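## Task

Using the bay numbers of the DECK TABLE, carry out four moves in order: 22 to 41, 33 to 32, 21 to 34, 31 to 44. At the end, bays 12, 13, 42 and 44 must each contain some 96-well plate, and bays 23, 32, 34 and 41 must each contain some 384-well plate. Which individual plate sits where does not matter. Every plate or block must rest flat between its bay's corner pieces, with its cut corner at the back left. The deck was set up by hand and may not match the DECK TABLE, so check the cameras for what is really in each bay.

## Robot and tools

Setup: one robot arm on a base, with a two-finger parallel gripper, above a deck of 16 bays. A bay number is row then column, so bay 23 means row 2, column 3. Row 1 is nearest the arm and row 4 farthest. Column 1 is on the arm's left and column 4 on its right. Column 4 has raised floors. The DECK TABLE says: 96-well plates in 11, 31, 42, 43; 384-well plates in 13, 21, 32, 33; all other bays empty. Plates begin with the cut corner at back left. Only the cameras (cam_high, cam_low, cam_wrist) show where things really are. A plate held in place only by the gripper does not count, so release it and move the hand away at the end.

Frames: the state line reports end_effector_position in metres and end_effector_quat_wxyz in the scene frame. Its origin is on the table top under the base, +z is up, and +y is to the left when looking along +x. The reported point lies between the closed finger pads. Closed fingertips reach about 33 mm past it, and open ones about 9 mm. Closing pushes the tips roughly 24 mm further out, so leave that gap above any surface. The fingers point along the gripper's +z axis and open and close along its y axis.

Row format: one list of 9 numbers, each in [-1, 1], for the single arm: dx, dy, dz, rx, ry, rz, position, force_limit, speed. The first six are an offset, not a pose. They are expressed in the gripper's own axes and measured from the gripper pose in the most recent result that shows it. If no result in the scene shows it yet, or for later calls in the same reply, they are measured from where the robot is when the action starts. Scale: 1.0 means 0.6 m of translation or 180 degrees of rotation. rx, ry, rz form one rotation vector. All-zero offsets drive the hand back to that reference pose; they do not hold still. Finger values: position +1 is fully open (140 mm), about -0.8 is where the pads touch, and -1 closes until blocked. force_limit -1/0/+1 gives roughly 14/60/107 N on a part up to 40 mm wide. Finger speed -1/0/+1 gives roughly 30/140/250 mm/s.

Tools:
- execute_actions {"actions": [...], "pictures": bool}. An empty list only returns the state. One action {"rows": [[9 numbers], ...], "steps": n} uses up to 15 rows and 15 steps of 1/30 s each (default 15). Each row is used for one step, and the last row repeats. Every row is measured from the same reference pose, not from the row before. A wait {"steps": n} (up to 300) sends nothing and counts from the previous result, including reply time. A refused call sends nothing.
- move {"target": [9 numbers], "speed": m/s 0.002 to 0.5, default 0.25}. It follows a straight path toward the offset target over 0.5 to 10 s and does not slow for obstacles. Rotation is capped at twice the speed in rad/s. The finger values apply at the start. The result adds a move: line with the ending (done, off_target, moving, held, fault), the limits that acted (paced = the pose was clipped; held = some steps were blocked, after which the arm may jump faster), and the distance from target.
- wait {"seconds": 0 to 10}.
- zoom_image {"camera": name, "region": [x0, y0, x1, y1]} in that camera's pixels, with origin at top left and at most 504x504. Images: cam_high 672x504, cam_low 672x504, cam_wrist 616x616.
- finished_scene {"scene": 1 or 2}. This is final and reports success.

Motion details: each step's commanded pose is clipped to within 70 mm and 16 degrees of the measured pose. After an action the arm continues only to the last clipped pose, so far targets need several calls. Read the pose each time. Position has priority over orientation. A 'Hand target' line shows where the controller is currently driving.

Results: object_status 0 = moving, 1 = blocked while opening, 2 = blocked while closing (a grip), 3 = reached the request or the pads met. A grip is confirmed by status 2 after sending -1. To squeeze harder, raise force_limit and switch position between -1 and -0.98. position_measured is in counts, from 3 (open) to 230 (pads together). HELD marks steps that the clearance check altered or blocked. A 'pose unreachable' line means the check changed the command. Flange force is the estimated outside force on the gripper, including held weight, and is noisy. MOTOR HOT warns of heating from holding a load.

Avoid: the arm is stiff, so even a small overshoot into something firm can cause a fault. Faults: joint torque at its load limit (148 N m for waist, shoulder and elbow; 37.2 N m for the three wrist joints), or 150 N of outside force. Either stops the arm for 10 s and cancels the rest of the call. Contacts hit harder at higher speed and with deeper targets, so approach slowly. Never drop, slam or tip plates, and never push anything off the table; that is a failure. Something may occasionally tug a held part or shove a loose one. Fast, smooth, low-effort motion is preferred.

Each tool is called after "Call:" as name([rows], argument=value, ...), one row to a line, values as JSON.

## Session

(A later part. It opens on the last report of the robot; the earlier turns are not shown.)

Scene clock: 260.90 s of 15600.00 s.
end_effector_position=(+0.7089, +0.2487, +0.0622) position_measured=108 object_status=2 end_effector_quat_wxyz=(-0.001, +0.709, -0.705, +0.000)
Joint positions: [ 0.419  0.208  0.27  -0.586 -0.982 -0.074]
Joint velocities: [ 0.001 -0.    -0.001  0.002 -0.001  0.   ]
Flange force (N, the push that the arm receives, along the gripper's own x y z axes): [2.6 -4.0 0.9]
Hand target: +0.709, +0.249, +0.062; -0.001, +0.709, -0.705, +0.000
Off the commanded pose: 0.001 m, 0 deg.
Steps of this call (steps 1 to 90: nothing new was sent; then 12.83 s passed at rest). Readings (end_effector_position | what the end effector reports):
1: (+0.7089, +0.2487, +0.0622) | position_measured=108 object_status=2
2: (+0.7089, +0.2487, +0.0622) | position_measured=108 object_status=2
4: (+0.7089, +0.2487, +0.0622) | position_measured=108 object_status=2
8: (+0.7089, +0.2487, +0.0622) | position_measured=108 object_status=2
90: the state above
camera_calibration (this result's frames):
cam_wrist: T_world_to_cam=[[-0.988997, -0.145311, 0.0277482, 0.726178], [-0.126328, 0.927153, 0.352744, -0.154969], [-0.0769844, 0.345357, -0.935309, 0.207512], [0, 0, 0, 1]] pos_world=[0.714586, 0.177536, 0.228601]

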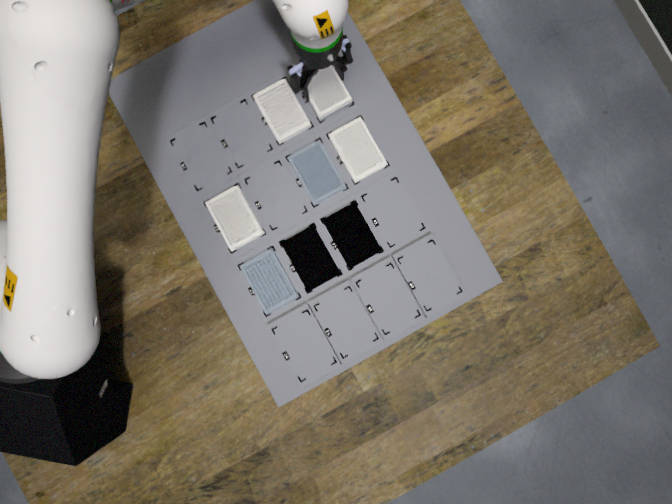

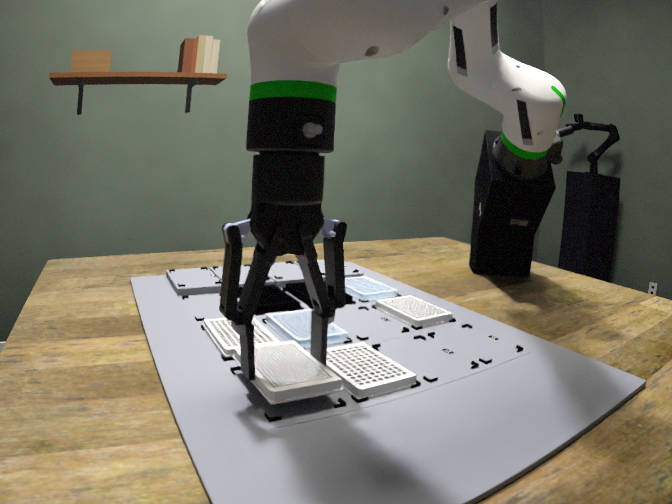

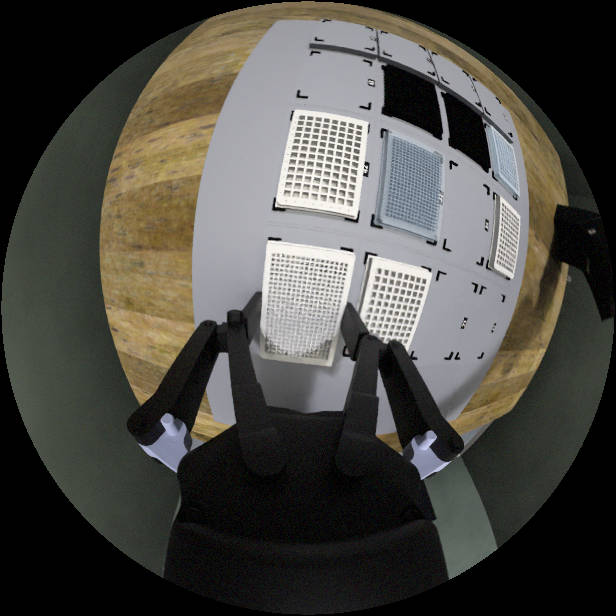

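Call:
execute_actions([
  {"rows":[[0,0,0.00066,0,0,0,-1,-0.3,-0.5],[0,0,0.00263,0,0,0,-1,-0.3,-0.5],[0,0.00005,0.00591,0,0,0,-1,-0.3,-0.5],[0,0.0001,0.01018,0,0,0,-1,-0.3,-0.5],[0,0.00015,0.01461,0,0,0,-1,-0.3,-0.5],[0,0.00015,0.01872,0,0,0,-1,-0.3,-0.5],[0,0.00015,0.02216,0,0,0,-1,-0.3,-0.5],[0,0.00015,0.02479,0,0,0,-1,-0.3,-0.5],[0,0.00015,0.02676,0,0,0,-1,-0.3,-0.5],[0,0.00015,0.02824,0,0,0,-1,-0.3,-0.5],[0,0.00015,0.02955,0,0,0,-1,-0.3,-0.5],[0,0.00015,0.0307,0,0,0,-1,-0.3,-0.5],[0,0.00015,0.03169,0,0,0,-1,-0.3,-0.5],[0,0.00015,0.03234,0,0,0,-1,-0.3,-0.5],[0,0.00015,0.03283,0,0,0,-1,-0.3,-0.5]],"steps":15},
], pictures=false)

Call:
execute_actions([
  {"steps":5},
], pictures=false)

Call:
execute_actions([
  {"rows":[[0,0,0,0,0,0,0.4,-0.3,0],[0,0,0,0,0,0,0.4,-0.3,0],[0,0,-0.00018,0,0,0,0.4,-0.3,0],[0,0,-0.00121,0,0,0,0.4,-0.3,0],[0,0,-0.0034,0,0,0,0.4,-0.3,0],[0,0,-0.0066,0,0,0,0.4,-0.3,0],[0,0,-0.01042,0,0,0,0.4,-0.3,0],[0,0,-0.01423,0,0,0,0.4,-0.3,0],[0,0,-0.01744,0,0,0,0.4,-0.3,0],[0,0,-0.01963,0,0,0,0.4,-0.3,0],[0,0,-0.02065,0,0,0,0.4,-0.3,0],[0,0,-0.02083,0,0,0,0.4,-0.3,0]],"steps":15},
], pictures=false)

Call:
move(target=[-0.0015,0.17875,0,0,0,0,0.4,-0.3,0], speed=0.35)

Call:
zoom_image(camera="cam_wrist", region=[235, 225, 295, 265])

Call:
zoom_image(camera="cam_wrist", region=[325, 235, 385, 275])

Call:
execute_actions([
  {"rows":[[0,0,0.00018,0,0,0,0.4,-0.3,0],[0,0,0.00122,0,0,0,0.4,-0.3,0],[0,0,0.00342,0,0,0,0.4,-0.3,0],[0,0,0.00666,0,0,0,0.4,-0.3,0],[0,0,0.0105,0,0,0,0.4,-0.3,0],[0,0,0.01434,0,0,0,0.4,-0.3,0],[0,0,0.01758,0,0,0,0.4,-0.3,0],[0,0,0.01978,0,0,0,0.4,-0.3,0],[0,0,0.02081,0,0,0,0.4,-0.3,0],[0,0,0.021,0,0,0,-1,-0.3,-0.5]],"steps":15},
], pictures=false)

Call:
execute_actions([
  {"steps":4},
], pictures=false)

Call:
execute_actions([
  {"rows":[[0,0,-0.00014,0,0,0,-1,-0.3,-0.5],[0,0,-0.00103,0,0,0,-1,-0.3,-0.5],[0,0,-0.00307,0,0,0,-1,-0.3,-0.5],[0,0,-0.00639,0,0,0,-1,-0.3,-0.5],[0,0,-0.01088,0,0,0,-1,-0.3,-0.5],[0,0,-0.01625,0,0,0,-1,-0.3,-0.5],[0,0,-0.02208,0,0,0,-1,-0.3,-0.5],[0,0,-0.02792,0,0,0,-1,-0.3,-0.5],[0,0,-0.03329,0,0,0,-1,-0.3,-0.5],[0,0,-0.03778,0,0,0,-1,-0.3,-0.5],[0,0,-0.0411,0,0,0,-1,-0.3,-0.5],[0,0,-0.04314,0,0,0,-1,-0.3,-0.5],[0,0,-0.04402,0,0,0,-1,-0.3,-0.5],[0,0,-0.04417,0,0,0,-1,-0.3,-0.5]],"steps":15},
], pictures=false)

Call:
move(target=[0.8231,-0.1713,-0.0018,0,0,0,-1,-0.3,-0.5], speed=0.4)

Call:
zoom_image(camera="cam_wrist", region=[235, 225, 295, 265])

Call:
zoom_image(camera="cam_wrist", region=[325, 235, 385, 275])

Scene clock: 286.27 s of 15600.00 s.
end_effector_position=(+0.7089, +0.2487, +0.0435) position_measured=108 object_status=2 end_effector_quat_wxyz=(-0.001, +0.709, -0.705, -0.000)
Joint positions: [ 0.436  0.235  0.273 -0.584 -0.953 -0.075]
Joint velocities: [ 0.014  0.023  0.003  0.001  0.023 -0.001]
Flange force (N, the push that the arm receives, along the gripper's own x y z axes): [4.2 -1.2 1.7]
Hand target: +0.709, +0.249, +0.043; -0.001, +0.709, -0.705, +0.000
Off the commanded pose: 0.001 m, 0 deg.
Steps of this call (steps 1 to 90: nothing new was sent; then 21.87 s passed at rest; steps 91 to 105: all 15 steps of this action). Readings (end_effector_position | what the end effector reports):
91: (+0.7089, +0.2487, +0.0622) | position_measured=108 object_status=2
92: (+0.7089, +0.2486, +0.0620) | position_measured=108 object_status=2
94: (+0.7087, +0.2486, +0.0603) | position_measured=108 object_status=2
98: (+0.7087, +0.2489, +0.0518) | position_measured=108 object_status=2
105: the state above

Scene clock: 286.43 s of 15600.00 s.
end_effector_position=(+0.7089, +0.2487, +0.0426) position_measured=108 object_status=2 end_effector_quat_wxyz=(-0.001, +0.709, -0.705, +0.000)
Joint positions: [ 0.437  0.236  0.273 -0.584 -0.952 -0.075]
Joint velocities: [ 0.     0.001 -0.001  0.     0.     0.   ]
Flange force (N, the push that the arm receives, along the gripper's own x y z axes): [2.5 -2.6 -2.2]
Hand target: +0.709, +0.249, +0.043; -0.001, +0.709, -0.705, +0.000
Off the commanded pose: 0.000 m, 0 deg.
Steps of this call (steps 1 to 5: nothing new was sent). Readings (end_effector_position | what the end effector reports):
1: (+0.7089, +0.2487, +0.0430) | position_measured=108 object_status=2
2: (+0.7089, +0.2487, +0.0428) | position_measured=108 object_status=2
4: (+0.7089, +0.2487, +0.0426) | position_measured=108 object_status=2
5: the state above

Scene clock: 286.93 s of 15600.00 s.
end_effector_position=(+0.7089, +0.2487, +0.0549) position_measured=78 object_status=3 end_effector_quat_wxyz=(-0.001, +0.710, -0.705, +0.000)
Joint positions: [ 0.426  0.218  0.271 -0.585 -0.97  -0.075]
Joint velocities: [-0.003 -0.005 -0.002 -0.004 -0.005  0.002]
Flange force (N, the push that the arm receives, along the gripper's own x y z axes): [0.1 -6.4 1.4]
Hand target: +0.709, +0.249, +0.055; -0.001, +0.709, -0.705, +0.000
Off the commanded pose: 0.000 m, 0 deg.
Steps of this call (steps 1 to 15: all 15 steps of this action). Readings (end_effector_position | what the end effector reports):
1: (+0.7089, +0.2487, +0.0426) | position_measured=108 object_status=0
2: (+0.7089, +0.2487, +0.0426) | position_measured=108 object_status=0
4: (+0.7089, +0.2487, +0.0426) | position_measured=89 object_status=0
8: (+0.7092, +0.2489, +0.0465) | position_measured=78 object_status=0
15: the state above

Scene clock: 288.03 s of 15600.00 s.
end_effector_position=(+0.6016, +0.2483, +0.0548) position_measured=78 object_status=3 end_effector_quat_wxyz=(-0.001, +0.709, -0.705, +0.000)
Joint positions: [ 0.519  0.015 -0.073 -0.586 -0.802 -0.075]
Joint velocities: [ 0.002 -0.001 -0.002  0.004  0.002 -0.002]
Flange force (N, the push that the arm receives, along the gripper's own x y z axes): [2.2 -6.3 2.2]
Hand target: +0.602, +0.248, +0.055; -0.001, +0.709, -0.705, +0.000
Off the commanded pose: 0.001 m, 0 deg.
move: done
camera_calibration (this result's frames):
cam_wrist: T_world_to_cam=[[-0.98901, -0.145226, 0.0277328, 0.620136], [-0.126263, 0.927208, 0.352623, -0.165579], [-0.0769242, 0.345246, -0.935355, 0.192443], [0, 0, 0, 1]] pos_world=[0.607217, 0.177146, 0.221192]

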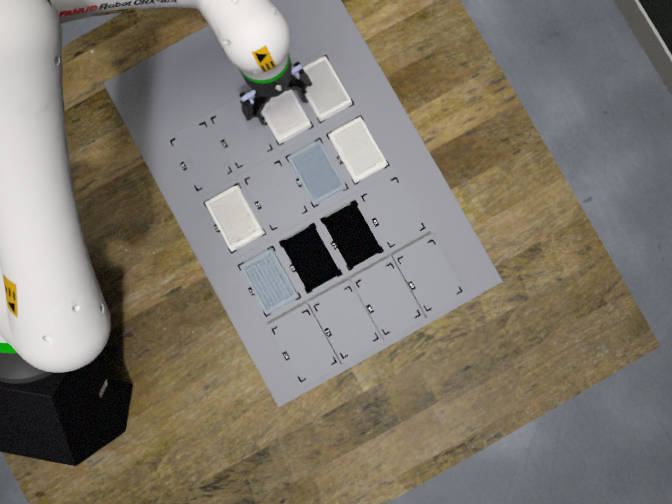

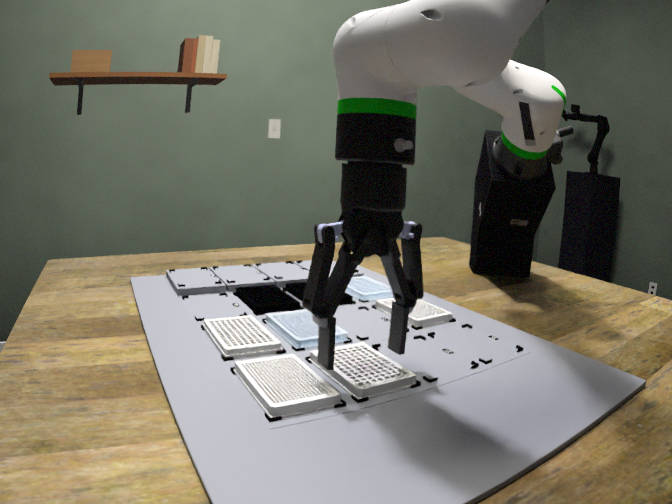

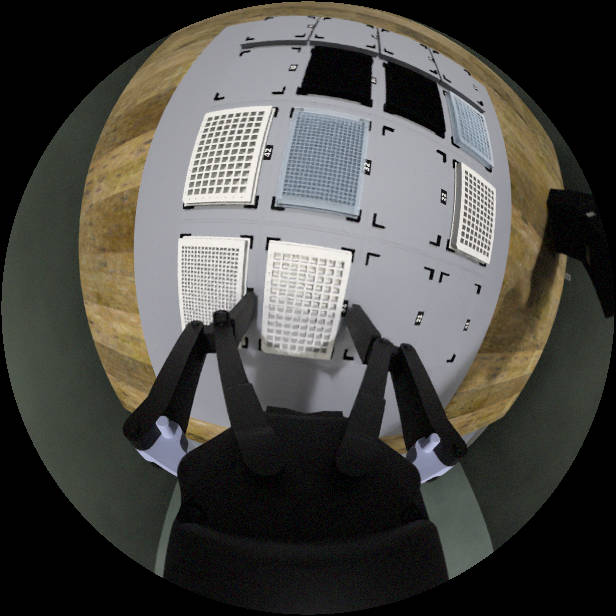

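Region (235, 225, 295, 265) of cam_wrist's 616x616 image, scaled by 8.400, with more detail than that image has.

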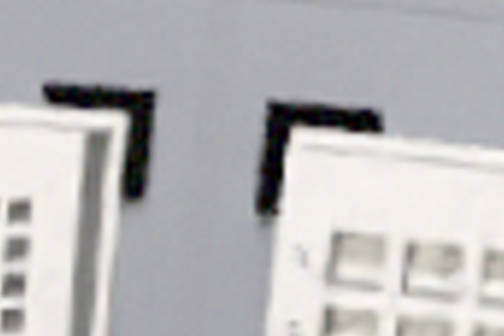

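Region (325, 235, 385, 275) of cam_wrist's 616x616 image, scaled by 8.400, with more detail than that image has.

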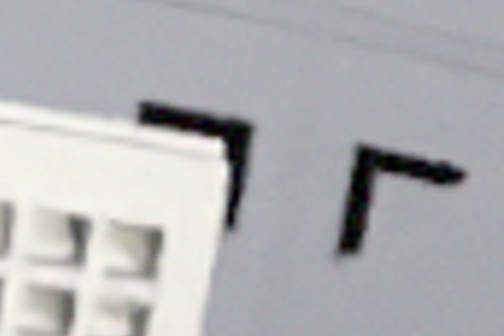

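Scene clock: 288.53 s of 15600.00 s.
end_effector_position=(+0.6016, +0.2483, +0.0423) position_measured=99 object_status=0 end_effector_quat_wxyz=(-0.001, +0.709, -0.705, +0.000)
Joint positions: [ 0.53   0.036 -0.07  -0.588 -0.781 -0.074]
Joint velocities: [ 0.001  0.002  0.001 -0.001  0.003  0.   ]
Flange force (N, the push that the arm receives, along the gripper's own x y z axes): [2.5 -4.0 0.6]
Hand target: +0.602, +0.248, +0.042; -0.001, +0.709, -0.705, +0.000
Off the commanded pose: 0.000 m, 0 deg.
Steps of this call (steps 1 to 15: all 15 steps of this action). Readings (end_effector_position | what the end effector reports):
1: (+0.6016, +0.2483, +0.0548) | position_measured=78 object_status=3
2: (+0.6016, +0.2483, +0.0548) | position_measured=78 object_status=3
4: (+0.6016, +0.2483, +0.0538) | position_measured=78 object_status=3
8: (+0.6015, +0.2481, +0.0471) | position_measured=78 object_status=3
15: the state above

Scene clock: 288.67 s of 15600.00 s.
end_effector_position=(+0.6017, +0.2483, +0.0423) position_measured=108 object_status=0 end_effector_quat_wxyz=(-0.001, +0.709, -0.705, +0.000)
Joint positions: [ 0.53   0.036 -0.069 -0.588 -0.781 -0.074]
Joint velocities: [ 0.001  0.    -0.001  0.001  0.002  0.   ]
Flange force (N, the push that the arm receives, along the gripper's own x y z axes): [3.9 0.3 -24.3]
Hand target: +0.602, +0.248, +0.042; -0.001, +0.709, -0.705, +0.000
Off the commanded pose: 0.000 m, 0 deg.
Steps of this call (steps 1 to 4: nothing new was sent). Readings (end_effector_position | what the end effector reports):
1: (+0.6016, +0.2483, +0.0423) | position_measured=104 object_status=0
2: (+0.6017, +0.2483, +0.0423) | position_measured=108 object_status=0
4: the state above

Scene clock: 289.17 s of 15600.00 s.
end_effector_position=(+0.6017, +0.2484, +0.0679) position_measured=109 object_status=2 end_effector_quat_wxyz=(-0.001, +0.709, -0.705, +0.000)
Joint positions: [ 0.507 -0.008 -0.075 -0.584 -0.825 -0.076]
Joint velocities: [-0.018 -0.031 -0.002  0.001 -0.037 -0.   ]
Flange force (N, the push that the arm receives, along the gripper's own x y z axes): [1.0 -1.2 -5.3]
Hand target: +0.602, +0.248, +0.069; -0.001, +0.709, -0.705, +0.000
Off the commanded pose: 0.001 m, 0 deg.
Steps of this call (steps 1 to 15: all 15 steps of this action). Readings (end_effector_position | what the end effector reports):
1: (+0.6017, +0.2483, +0.0423) | position_measured=108 object_status=0
2: (+0.6017, +0.2483, +0.0423) | position_measured=108 object_status=0
4: (+0.6021, +0.2485, +0.0430) | position_measured=108 object_status=2
8: (+0.6016, +0.2486, +0.0509) | position_measured=109 object_status=2
15: the state above

Scene clock: 291.27 s of 15600.00 s.
end_effector_position=(+0.7102, -0.2432, +0.0698) position_measured=109 object_status=2 end_effector_quat_wxyz=(-0.002, +0.709, -0.705, +0.000)
Joint positions: [-0.26   0.865  0.637 -0.886 -1.245  0.698]
Joint velocities: [-0.     0.002  0.004  0.    -0.002 -0.001]
Flange force (N, the push that the arm receives, along the gripper's own x y z axes): [3.9 -4.1 0.9]
Hand target: +0.710, -0.243, +0.070; -0.002, +0.709, -0.705, -0.000
Off the commanded pose: 0.003 m, 0 deg.
move: done; limits=paced
camera_calibration (this result's frames):
cam_wrist: T_world_to_cam=[[-0.989017, -0.145431, 0.0263581, 0.655869], [-0.126846, 0.926726, 0.353679, 0.298836], [-0.0758627, 0.346451, -0.934996, 0.384012], [0, 0, 0, 1]] pos_world=[0.715704, -0.314597, 0.23607]

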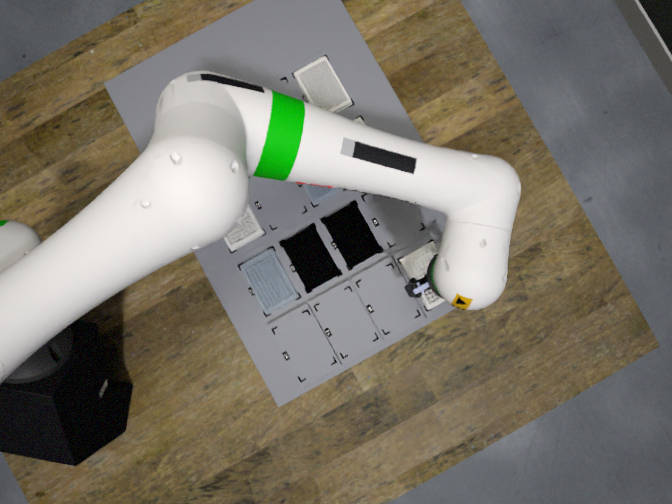

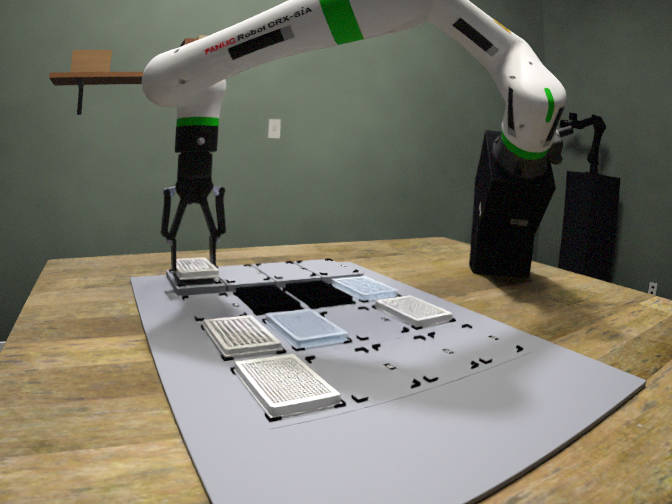

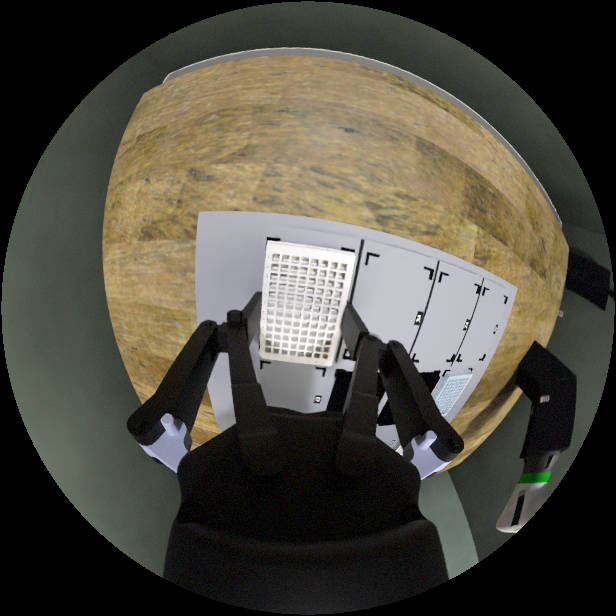

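Region (235, 225, 295, 265) of cam_wrist's 616x616 image, scaled by 8.400, with more detail than that image has.

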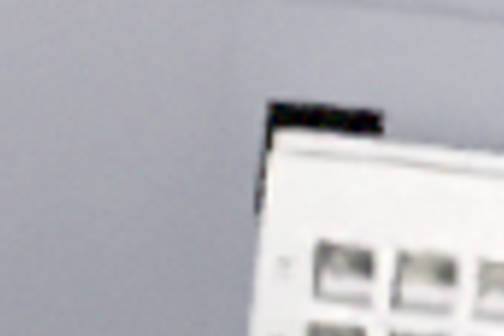

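Region (325, 235, 385, 275) of cam_wrist's 616x616 image, scaled by 8.400, with more detail than that image has.

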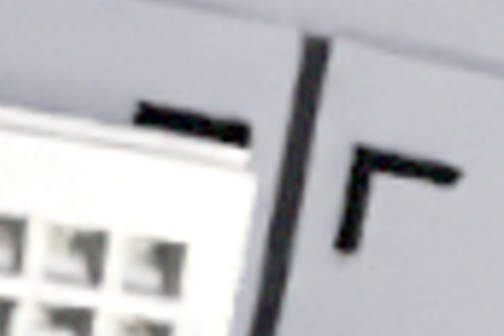

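Call:
zoom_image(camera="cam_wrist", region=[258, 232, 288, 254])

Call:
zoom_image(camera="cam_wrist", region=[336, 242, 372, 268])

Call:
zoom_image(camera="cam_wrist", region=[240, 330, 380, 400])

Call:
zoom_image(camera="cam_low", region=[140, 235, 260, 305])

Region (258, 232, 288, 254) of cam_wrist's 616x616 image, scaled by 16.800, with more detail than that image has; it fills the top 370 rows of this view, and the rest is white.

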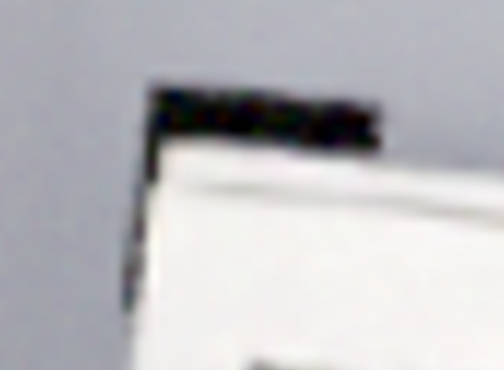

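Region (336, 242, 372, 268) of cam_wrist's 616x616 image, scaled by 14.000, with more detail than that image has.

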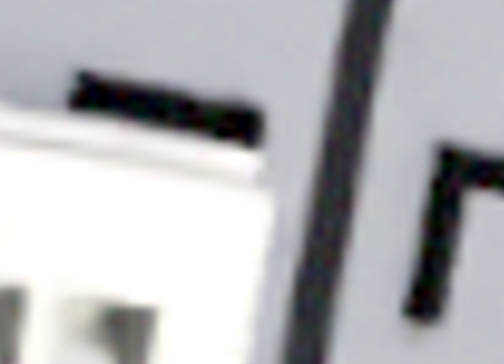

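Region (240, 330, 380, 400) of cam_wrist's 616x616 image, scaled by 3.600, with more detail than that image has.

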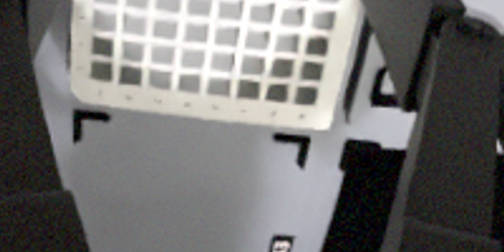

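Region (140, 235, 260, 305) of cam_low's 672x504 image, scaled by 4.200, with more detail than that image has; it fills the top 294 rows of this view, and the rest is white.

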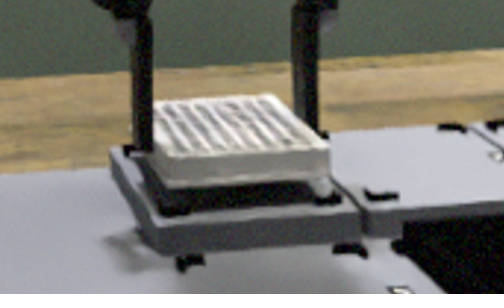

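Call:
execute_actions([
  {"rows":[[-0.0001,-0.0001,0.00065,0,0,0,-1,-0.3,-0.5],[-0.0002,-0.0002,0.00262,0,0,0,-1,-0.3,-0.5],[-0.00025,-0.00025,0.00563,0,0,0,-1,-0.3,-0.5],[-0.00025,-0.00025,0.009,0,0,0,-1,-0.3,-0.5],[-0.00025,-0.00025,0.012,0,0,0,-1,-0.3,-0.5],[-0.00025,-0.00025,0.01425,0,0,0,-1,-0.3,-0.5],[-0.00025,-0.00025,0.01594,0,0,0,-1,-0.3,-0.5],[-0.00025,-0.00025,0.01744,0,0,0,-1,-0.3,-0.5],[-0.00025,-0.00025,0.01875,0,0,0,-1,-0.3,-0.5],[-0.00025,-0.00025,0.01988,0,0,0,-1,-0.3,-0.5],[-0.00025,-0.00025,0.02062,0,0,0,-1,-0.3,-0.5],[-0.00025,-0.00025,0.021,0,0,0,-1,-0.3,-0.5]],"steps":15},
], pictures=false)

Call:
execute_actions([
  {"steps":2},
], pictures=false)

Call:
execute_actions([
  {"rows":[[0,0,0,0,0,0,0.4,-0.3,0],[0,0,0,0,0,0,0.4,-0.3,0],[0,0,-0.00024,0,0,0,0.4,-0.3,0],[0,0,-0.00164,0,0,0,0.4,-0.3,0],[0,0,-0.00462,0,0,0,0.4,-0.3,0],[0,0,-0.00898,0,0,0,0.4,-0.3,0],[0,0,-0.01417,0,0,0,0.4,-0.3,0],[0,0,-0.01935,0,0,0,0.4,-0.3,0],[0,0,-0.02371,0,0,0,0.4,-0.3,0],[0,0,-0.02669,0,0,0,0.4,-0.3,0],[0,0,-0.02808,0,0,0,0.4,-0.3,0],[0,0,-0.02833,0,0,0,0.4,-0.3,0]],"steps":15},
], pictures=true)

Call:
zoom_image(camera="cam_wrist", region=[235, 220, 385, 280])

Call:
move(target=[-0.27537,0.17635,0.02,0,0,0,0.4,-0.3,0], speed=0.35)

Call:
zoom_image(camera="cam_wrist", region=[235, 225, 295, 265])

Call:
zoom_image(camera="cam_wrist", region=[325, 235, 385, 275])

Call:
execute_actions([
  {"rows":[[0,0,0.00026,0,0,0,0.4,-0.3,0],[0,0,0.00176,0,0,0,0.4,-0.3,0],[0,0,0.00494,0,0,0,0.4,-0.3,0],[0,0,0.00962,0,0,0,0.4,-0.3,0],[0,0,0.01517,0,0,0,0.4,-0.3,0],[0,0,0.02072,0,0,0,0.4,-0.3,0],[0,0,0.02539,0,0,0,0.4,-0.3,0],[0,0,0.02857,0,0,0,0.4,-0.3,0],[0,0,0.03006,0,0,0,0.4,-0.3,0],[0,0,0.03033,0,0,0,0.4,-0.3,0],[0,0,0.03033,0,0,0,-1,-0.3,-0.5]],"steps":15},
], pictures=false)

Call:
execute_actions([
  {"steps":5},
], pictures=false)

Call:
execute_actions([
  {"rows":[[0,0,-0.00014,0,0,0,-1,-0.3,-0.5],[0,0,-0.00103,0,0,0,-1,-0.3,-0.5],[0,0,-0.00307,0,0,0,-1,-0.3,-0.5],[0,0,-0.00639,0,0,0,-1,-0.3,-0.5],[0,0,-0.01088,0,0,0,-1,-0.3,-0.5],[0,0,-0.01625,0,0,0,-1,-0.3,-0.5],[0,0,-0.02208,0,0,0,-1,-0.3,-0.5],[0,0,-0.02792,0,0,0,-1,-0.3,-0.5],[0,0,-0.03329,0,0,0,-1,-0.3,-0.5],[0,0,-0.03778,0,0,0,-1,-0.3,-0.5],[0,0,-0.0411,0,0,0,-1,-0.3,-0.5],[0,0,-0.04314,0,0,0,-1,-0.3,-0.5],[0,0,-0.04402,0,0,0,-1,-0.3,-0.5],[0,0,-0.04417,0,0,0,-1,-0.3,-0.5]],"steps":15},
], pictures=false)

Call:
move(target=[0.27387,0.0025,-0.0107,0,0,0,-1,-0.3,-0.5], speed=0.35)

Call:
zoom_image(camera="cam_wrist", region=[235, 225, 295, 265])

Call:
zoom_image(camera="cam_wrist", region=[325, 235, 385, 275])

Scene clock: 365.77 s of 15600.00 s.
end_effector_position=(+0.7104, -0.2431, +0.0573) position_measured=109 object_status=2 end_effector_quat_wxyz=(-0.002, +0.709, -0.705, +0.000)
Joint positions: [-0.248  0.878  0.64  -0.889 -1.229  0.698]
Joint velocities: [ 0.002  0.002  0.001  0.     0.004 -0.   ]
Flange force (N, the push that the arm receives, along the gripper's own x y z axes): [2.3 -1.4 1.0]
Hand target: +0.710, -0.243, +0.057; -0.002, +0.709, -0.705, +0.000
Off the commanded pose: 0.000 m, 0 deg.
Steps of this call (steps 1 to 90: nothing new was sent; then 71.00 s passed at rest; steps 91 to 105: all 15 steps of this action). Readings (end_effector_position | what the end effector reports):
91: (+0.7102, -0.2433, +0.0697) | position_measured=109 object_status=2
92: (+0.7102, -0.2433, +0.0696) | position_measured=109 object_status=2
94: (+0.7101, -0.2432, +0.0680) | position_measured=109 object_status=2
98: (+0.7102, -0.2432, +0.0618) | position_measured=109 object_status=2
105: the state above

Scene clock: 365.83 s of 15600.00 s.
end_effector_position=(+0.7104, -0.2431, +0.0572) position_measured=109 object_status=2 end_effector_quat_wxyz=(-0.002, +0.709, -0.705, +0.000)
Joint positions: [-0.248  0.878  0.64  -0.889 -1.229  0.698]
Joint velocities: [ 0.001  0.     0.    -0.001  0.001  0.   ]
Flange force (N, the push that the arm receives, along the gripper's own x y z axes): [1.5 -1.2 0.6]
Hand target: +0.710, -0.243, +0.057; -0.002, +0.709, -0.705, +0.000
Off the commanded pose: 0.000 m, 0 deg.
Steps of this call (steps 1 to 2: nothing new was sent). Readings (end_effector_position | what the end effector reports):
1: (+0.7104, -0.2431, +0.0573) | position_measured=109 object_status=2
2: the state above

Scene clock: 366.33 s of 15600.00 s.
end_effector_position=(+0.7104, -0.2431, +0.0739) position_measured=78 object_status=3 end_effector_quat_wxyz=(-0.002, +0.709, -0.705, +0.000)
Joint positions: [-0.264  0.861  0.637 -0.885 -1.25   0.698]
Joint velocities: [-0.004 -0.005 -0.002  0.002 -0.007 -0.   ]
Flange force (N, the push that the arm receives, along the gripper's own x y z axes): [2.5 -2.9 -0.7]
Hand target: +0.710, -0.243, +0.074; -0.002, +0.709, -0.705, +0.000
Off the commanded pose: 0.000 m, 0 deg.
Steps of this call (steps 1 to 15: all 15 steps of this action). Readings (end_effector_position | what the end effector reports):
1: (+0.7104, -0.2431, +0.0572) | position_measured=109 object_status=0
2: (+0.7104, -0.2431, +0.0572) | position_measured=109 object_status=0
4: (+0.7104, -0.2431, +0.0572) | position_measured=89 object_status=0
8: (+0.7108, -0.2429, +0.0624) | position_measured=78 object_status=0
15: the state above
camera_calibration (this result's frames):
cam_wrist: T_world_to_cam=[[-0.989026, -0.145384, 0.0262867, 0.655975], [-0.126824, 0.926717, 0.353711, 0.297223], [-0.0757843, 0.346496, -0.934985, 0.387783], [0, 0, 0, 1]] pos_world=[0.715859, -0.314438, 0.240197]

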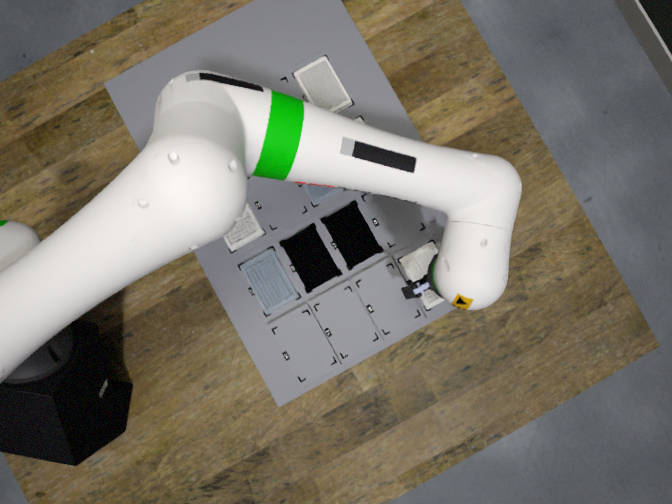

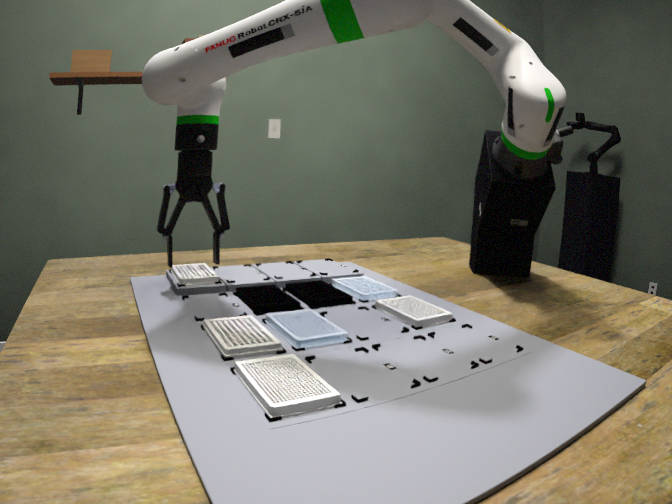

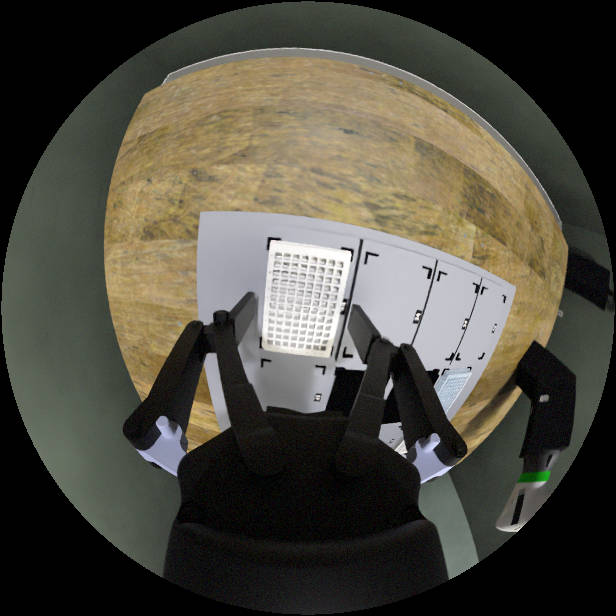

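Region (235, 220, 385, 280) of cam_wrist's 616x616 image, scaled by 3.360, with more detail than that image has; it fills the top 202 rows of this view, and the rest is white.

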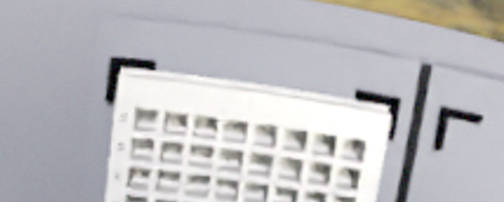

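Scene clock: 367.67 s of 15600.00 s.
end_effector_position=(+0.6026, -0.0791, +0.0620) position_measured=78 object_status=3 end_effector_quat_wxyz=(-0.002, +0.709, -0.705, +0.000)
Joint positions: [-0.107  0.438  0.053 -0.949 -1.034  0.736]
Joint velocities: [ 0.001 -0.002 -0.002 -0.001  0.001 -0.001]
Flange force (N, the push that the arm receives, along the gripper's own x y z axes): [-0.7 4.6 -1.8]
Hand target: +0.603, -0.079, +0.062; -0.001, +0.709, -0.705, +0.000
Off the commanded pose: 0.001 m, 0 deg.
move: done
camera_calibration (this result's frames):
cam_wrist: T_world_to_cam=[[-0.989084, -0.144991, 0.0262811, 0.573559], [-0.126457, 0.926769, 0.353706, 0.1356], [-0.0756406, 0.346522, -0.934987, 0.311563], [0, 0, 0, 1]] pos_world=[0.608012, -0.150472, 0.228271]

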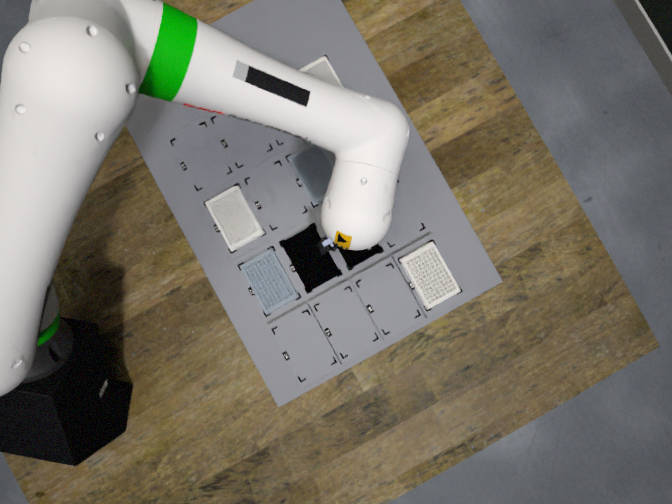

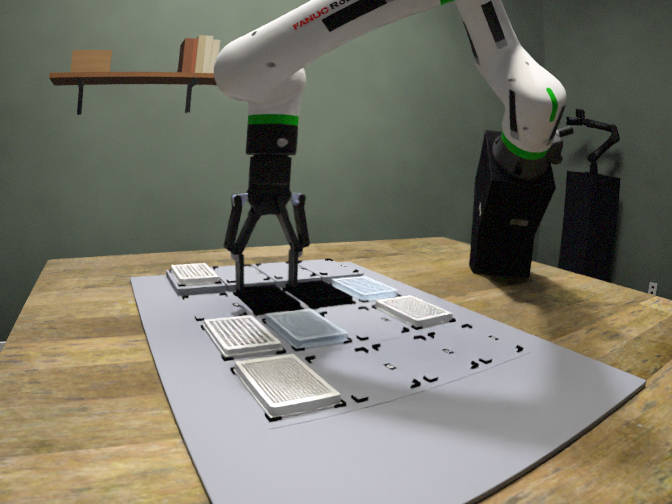

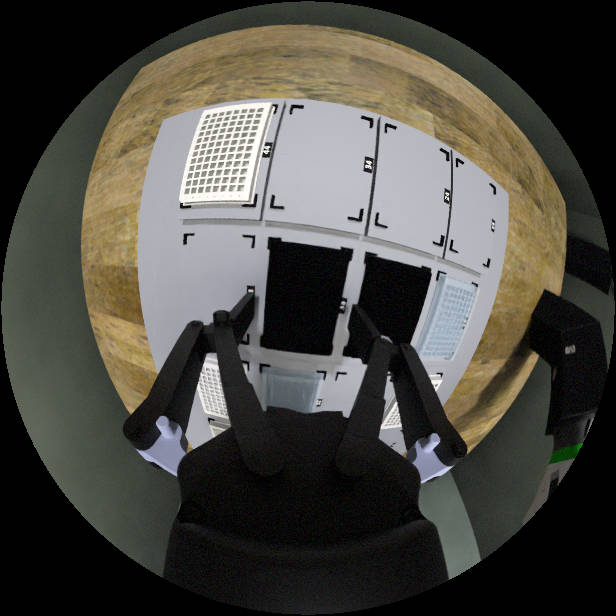

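Region (235, 225, 295, 265) of cam_wrist's 616x616 image, scaled by 8.400, with more detail than that image has.

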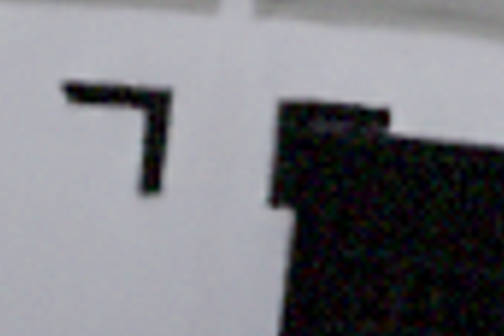

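Region (325, 235, 385, 275) of cam_wrist's 616x616 image, scaled by 8.400, with more detail than that image has.

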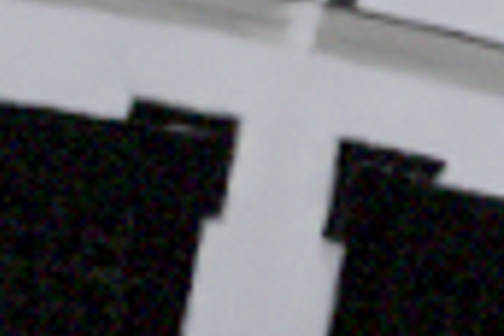

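Scene clock: 368.17 s of 15600.00 s.
end_effector_position=(+0.6026, -0.0791, +0.0439) position_measured=95 object_status=0 end_effector_quat_wxyz=(-0.002, +0.709, -0.705, +0.000)
Joint positions: [-0.086  0.462  0.059 -0.96  -1.007  0.741]
Joint velocities: [ 0.002  0.002  0.    -0.002  0.001  0.001]
Flange force (N, the push that the arm receives, along the gripper's own x y z axes): [3.8 -3.4 2.8]
Hand target: +0.603, -0.079, +0.044; -0.002, +0.709, -0.705, +0.000
Off the commanded pose: 0.000 m, 0 deg.
Steps of this call (steps 1 to 15: all 15 steps of this action). Readings (end_effector_position | what the end effector reports):
1: (+0.6026, -0.0791, +0.0619) | position_measured=78 object_status=3
2: (+0.6026, -0.0790, +0.0619) | position_measured=78 object_status=3
4: (+0.6024, -0.0792, +0.0605) | position_measured=78 object_status=3
8: (+0.6024, -0.0790, +0.0509) | position_measured=78 object_status=3
15: the state above

Scene clock: 368.33 s of 15600.00 s.
end_effector_position=(+0.6027, -0.0791, +0.0439) position_measured=109 object_status=0 end_effector_quat_wxyz=(-0.002, +0.709, -0.705, +0.000)
Joint positions: [-0.085  0.462  0.059 -0.96  -1.007  0.741]
Joint velocities: [-0.    -0.    -0.001  0.001 -0.001  0.   ]
Flange force (N, the push that the arm receives, along the gripper's own x y z axes): [1.0 0.6 -21.8]
Hand target: +0.603, -0.079, +0.044; -0.002, +0.709, -0.705, +0.000
Off the commanded pose: 0.000 m, 0 deg.
Steps of this call (steps 1 to 5: nothing new was sent). Readings (end_effector_position | what the end effector reports):
1: (+0.6027, -0.0791, +0.0439) | position_measured=99 object_status=0
2: (+0.6027, -0.0791, +0.0439) | position_measured=104 object_status=0
4: (+0.6027, -0.0791, +0.0439) | position_measured=109 object_status=0
5: the state above

Scene clock: 368.83 s of 15600.00 s.
end_effector_position=(+0.6027, -0.0791, +0.0695) position_measured=109 object_status=2 end_effector_quat_wxyz=(-0.002, +0.709, -0.705, +0.000)
Joint positions: [-0.116  0.428  0.051 -0.945 -1.045  0.735]
Joint velocities: [-0.02  -0.022 -0.006  0.01  -0.027 -0.004]
Flange force (N, the push that the arm receives, along the gripper's own x y z axes): [1.1 -0.4 -4.7]
Hand target: +0.603, -0.079, +0.070; -0.002, +0.709, -0.705, +0.000
Off the commanded pose: 0.001 m, 0 deg.
Steps of this call (steps 1 to 15: all 15 steps of this action). Readings (end_effector_position | what the end effector reports):
1: (+0.6027, -0.0791, +0.0439) | position_measured=109 object_status=0
2: (+0.6027, -0.0791, +0.0439) | position_measured=109 object_status=0
4: (+0.6031, -0.0792, +0.0446) | position_measured=109 object_status=2
8: (+0.6028, -0.0790, +0.0527) | position_measured=109 object_status=2
15: the state above

Scene clock: 370.07 s of 15600.00 s.
end_effector_position=(+0.6031, -0.2431, +0.0766) position_measured=109 object_status=2 end_effector_quat_wxyz=(-0.002, +0.710, -0.705, +0.000)
Joint positions: [-0.316  0.738  0.299 -0.946 -1.157  0.913]
Joint velocities: [-0.     0.002  0.003 -0.001  0.    -0.006]
Flange force (N, the push that the arm receives, along the gripper's own x y z axes): [1.6 -2.8 1.2]
Hand target: +0.603, -0.243, +0.077; -0.002, +0.709, -0.705, +0.000
Off the commanded pose: 0.001 m, 0 deg.
move: done
camera_calibration (this result's frames):
cam_wrist: T_world_to_cam=[[-0.989024, -0.145484, 0.0257876, 0.549815], [-0.127082, 0.926637, 0.353828, 0.282854], [-0.0753722, 0.346667, -0.934955, 0.381967], [0, 0, 0, 1]] pos_world=[0.608516, -0.314529, 0.242861]

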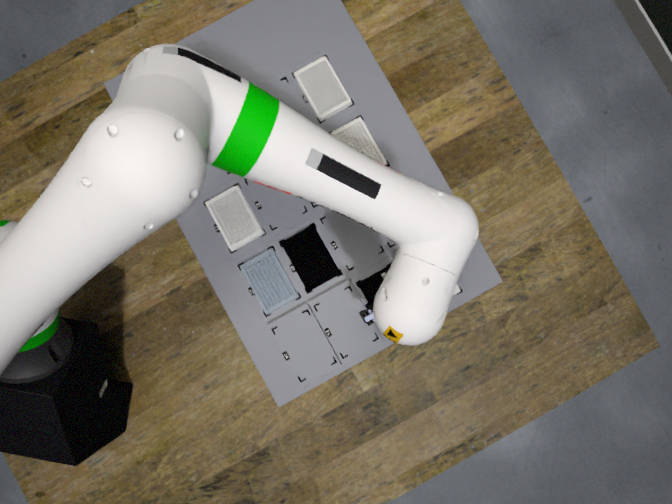

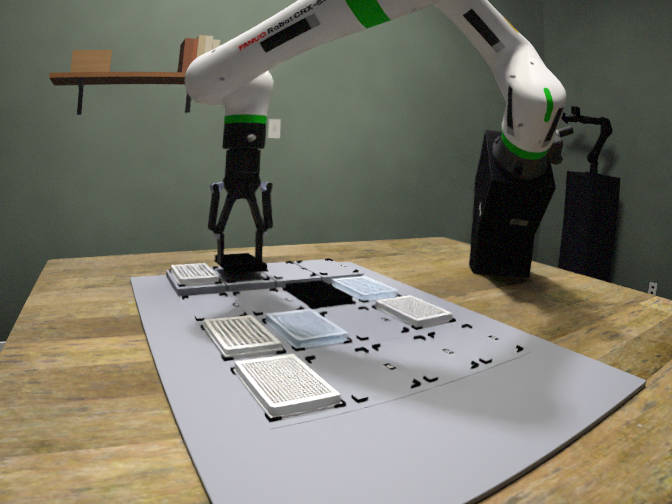

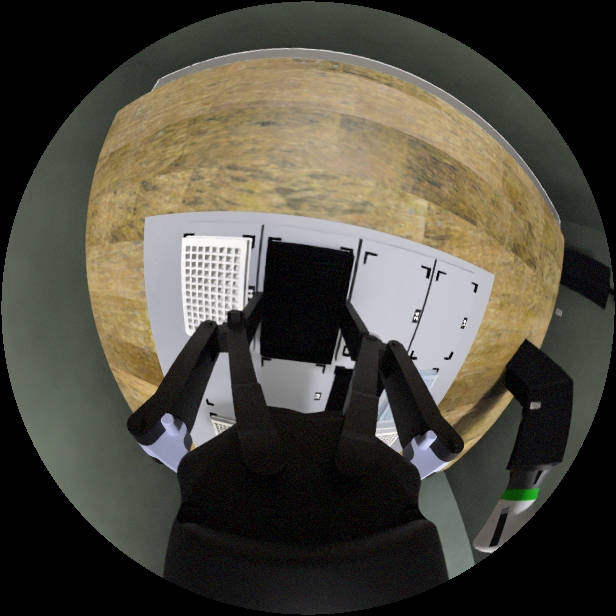

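Region (235, 225, 295, 265) of cam_wrist's 616x616 image, scaled by 8.400, with more detail than that image has.

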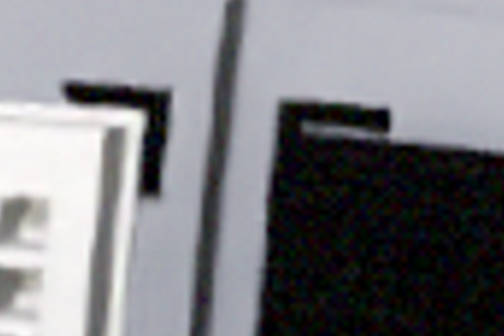

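Region (325, 235, 385, 275) of cam_wrist's 616x616 image, scaled by 8.400, with more detail than that image has.

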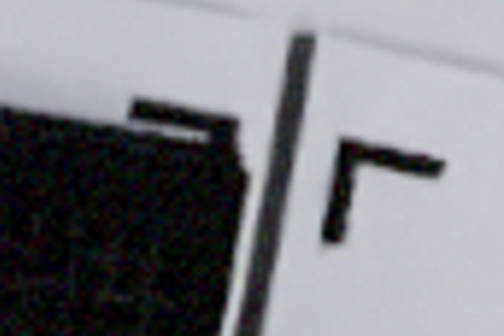

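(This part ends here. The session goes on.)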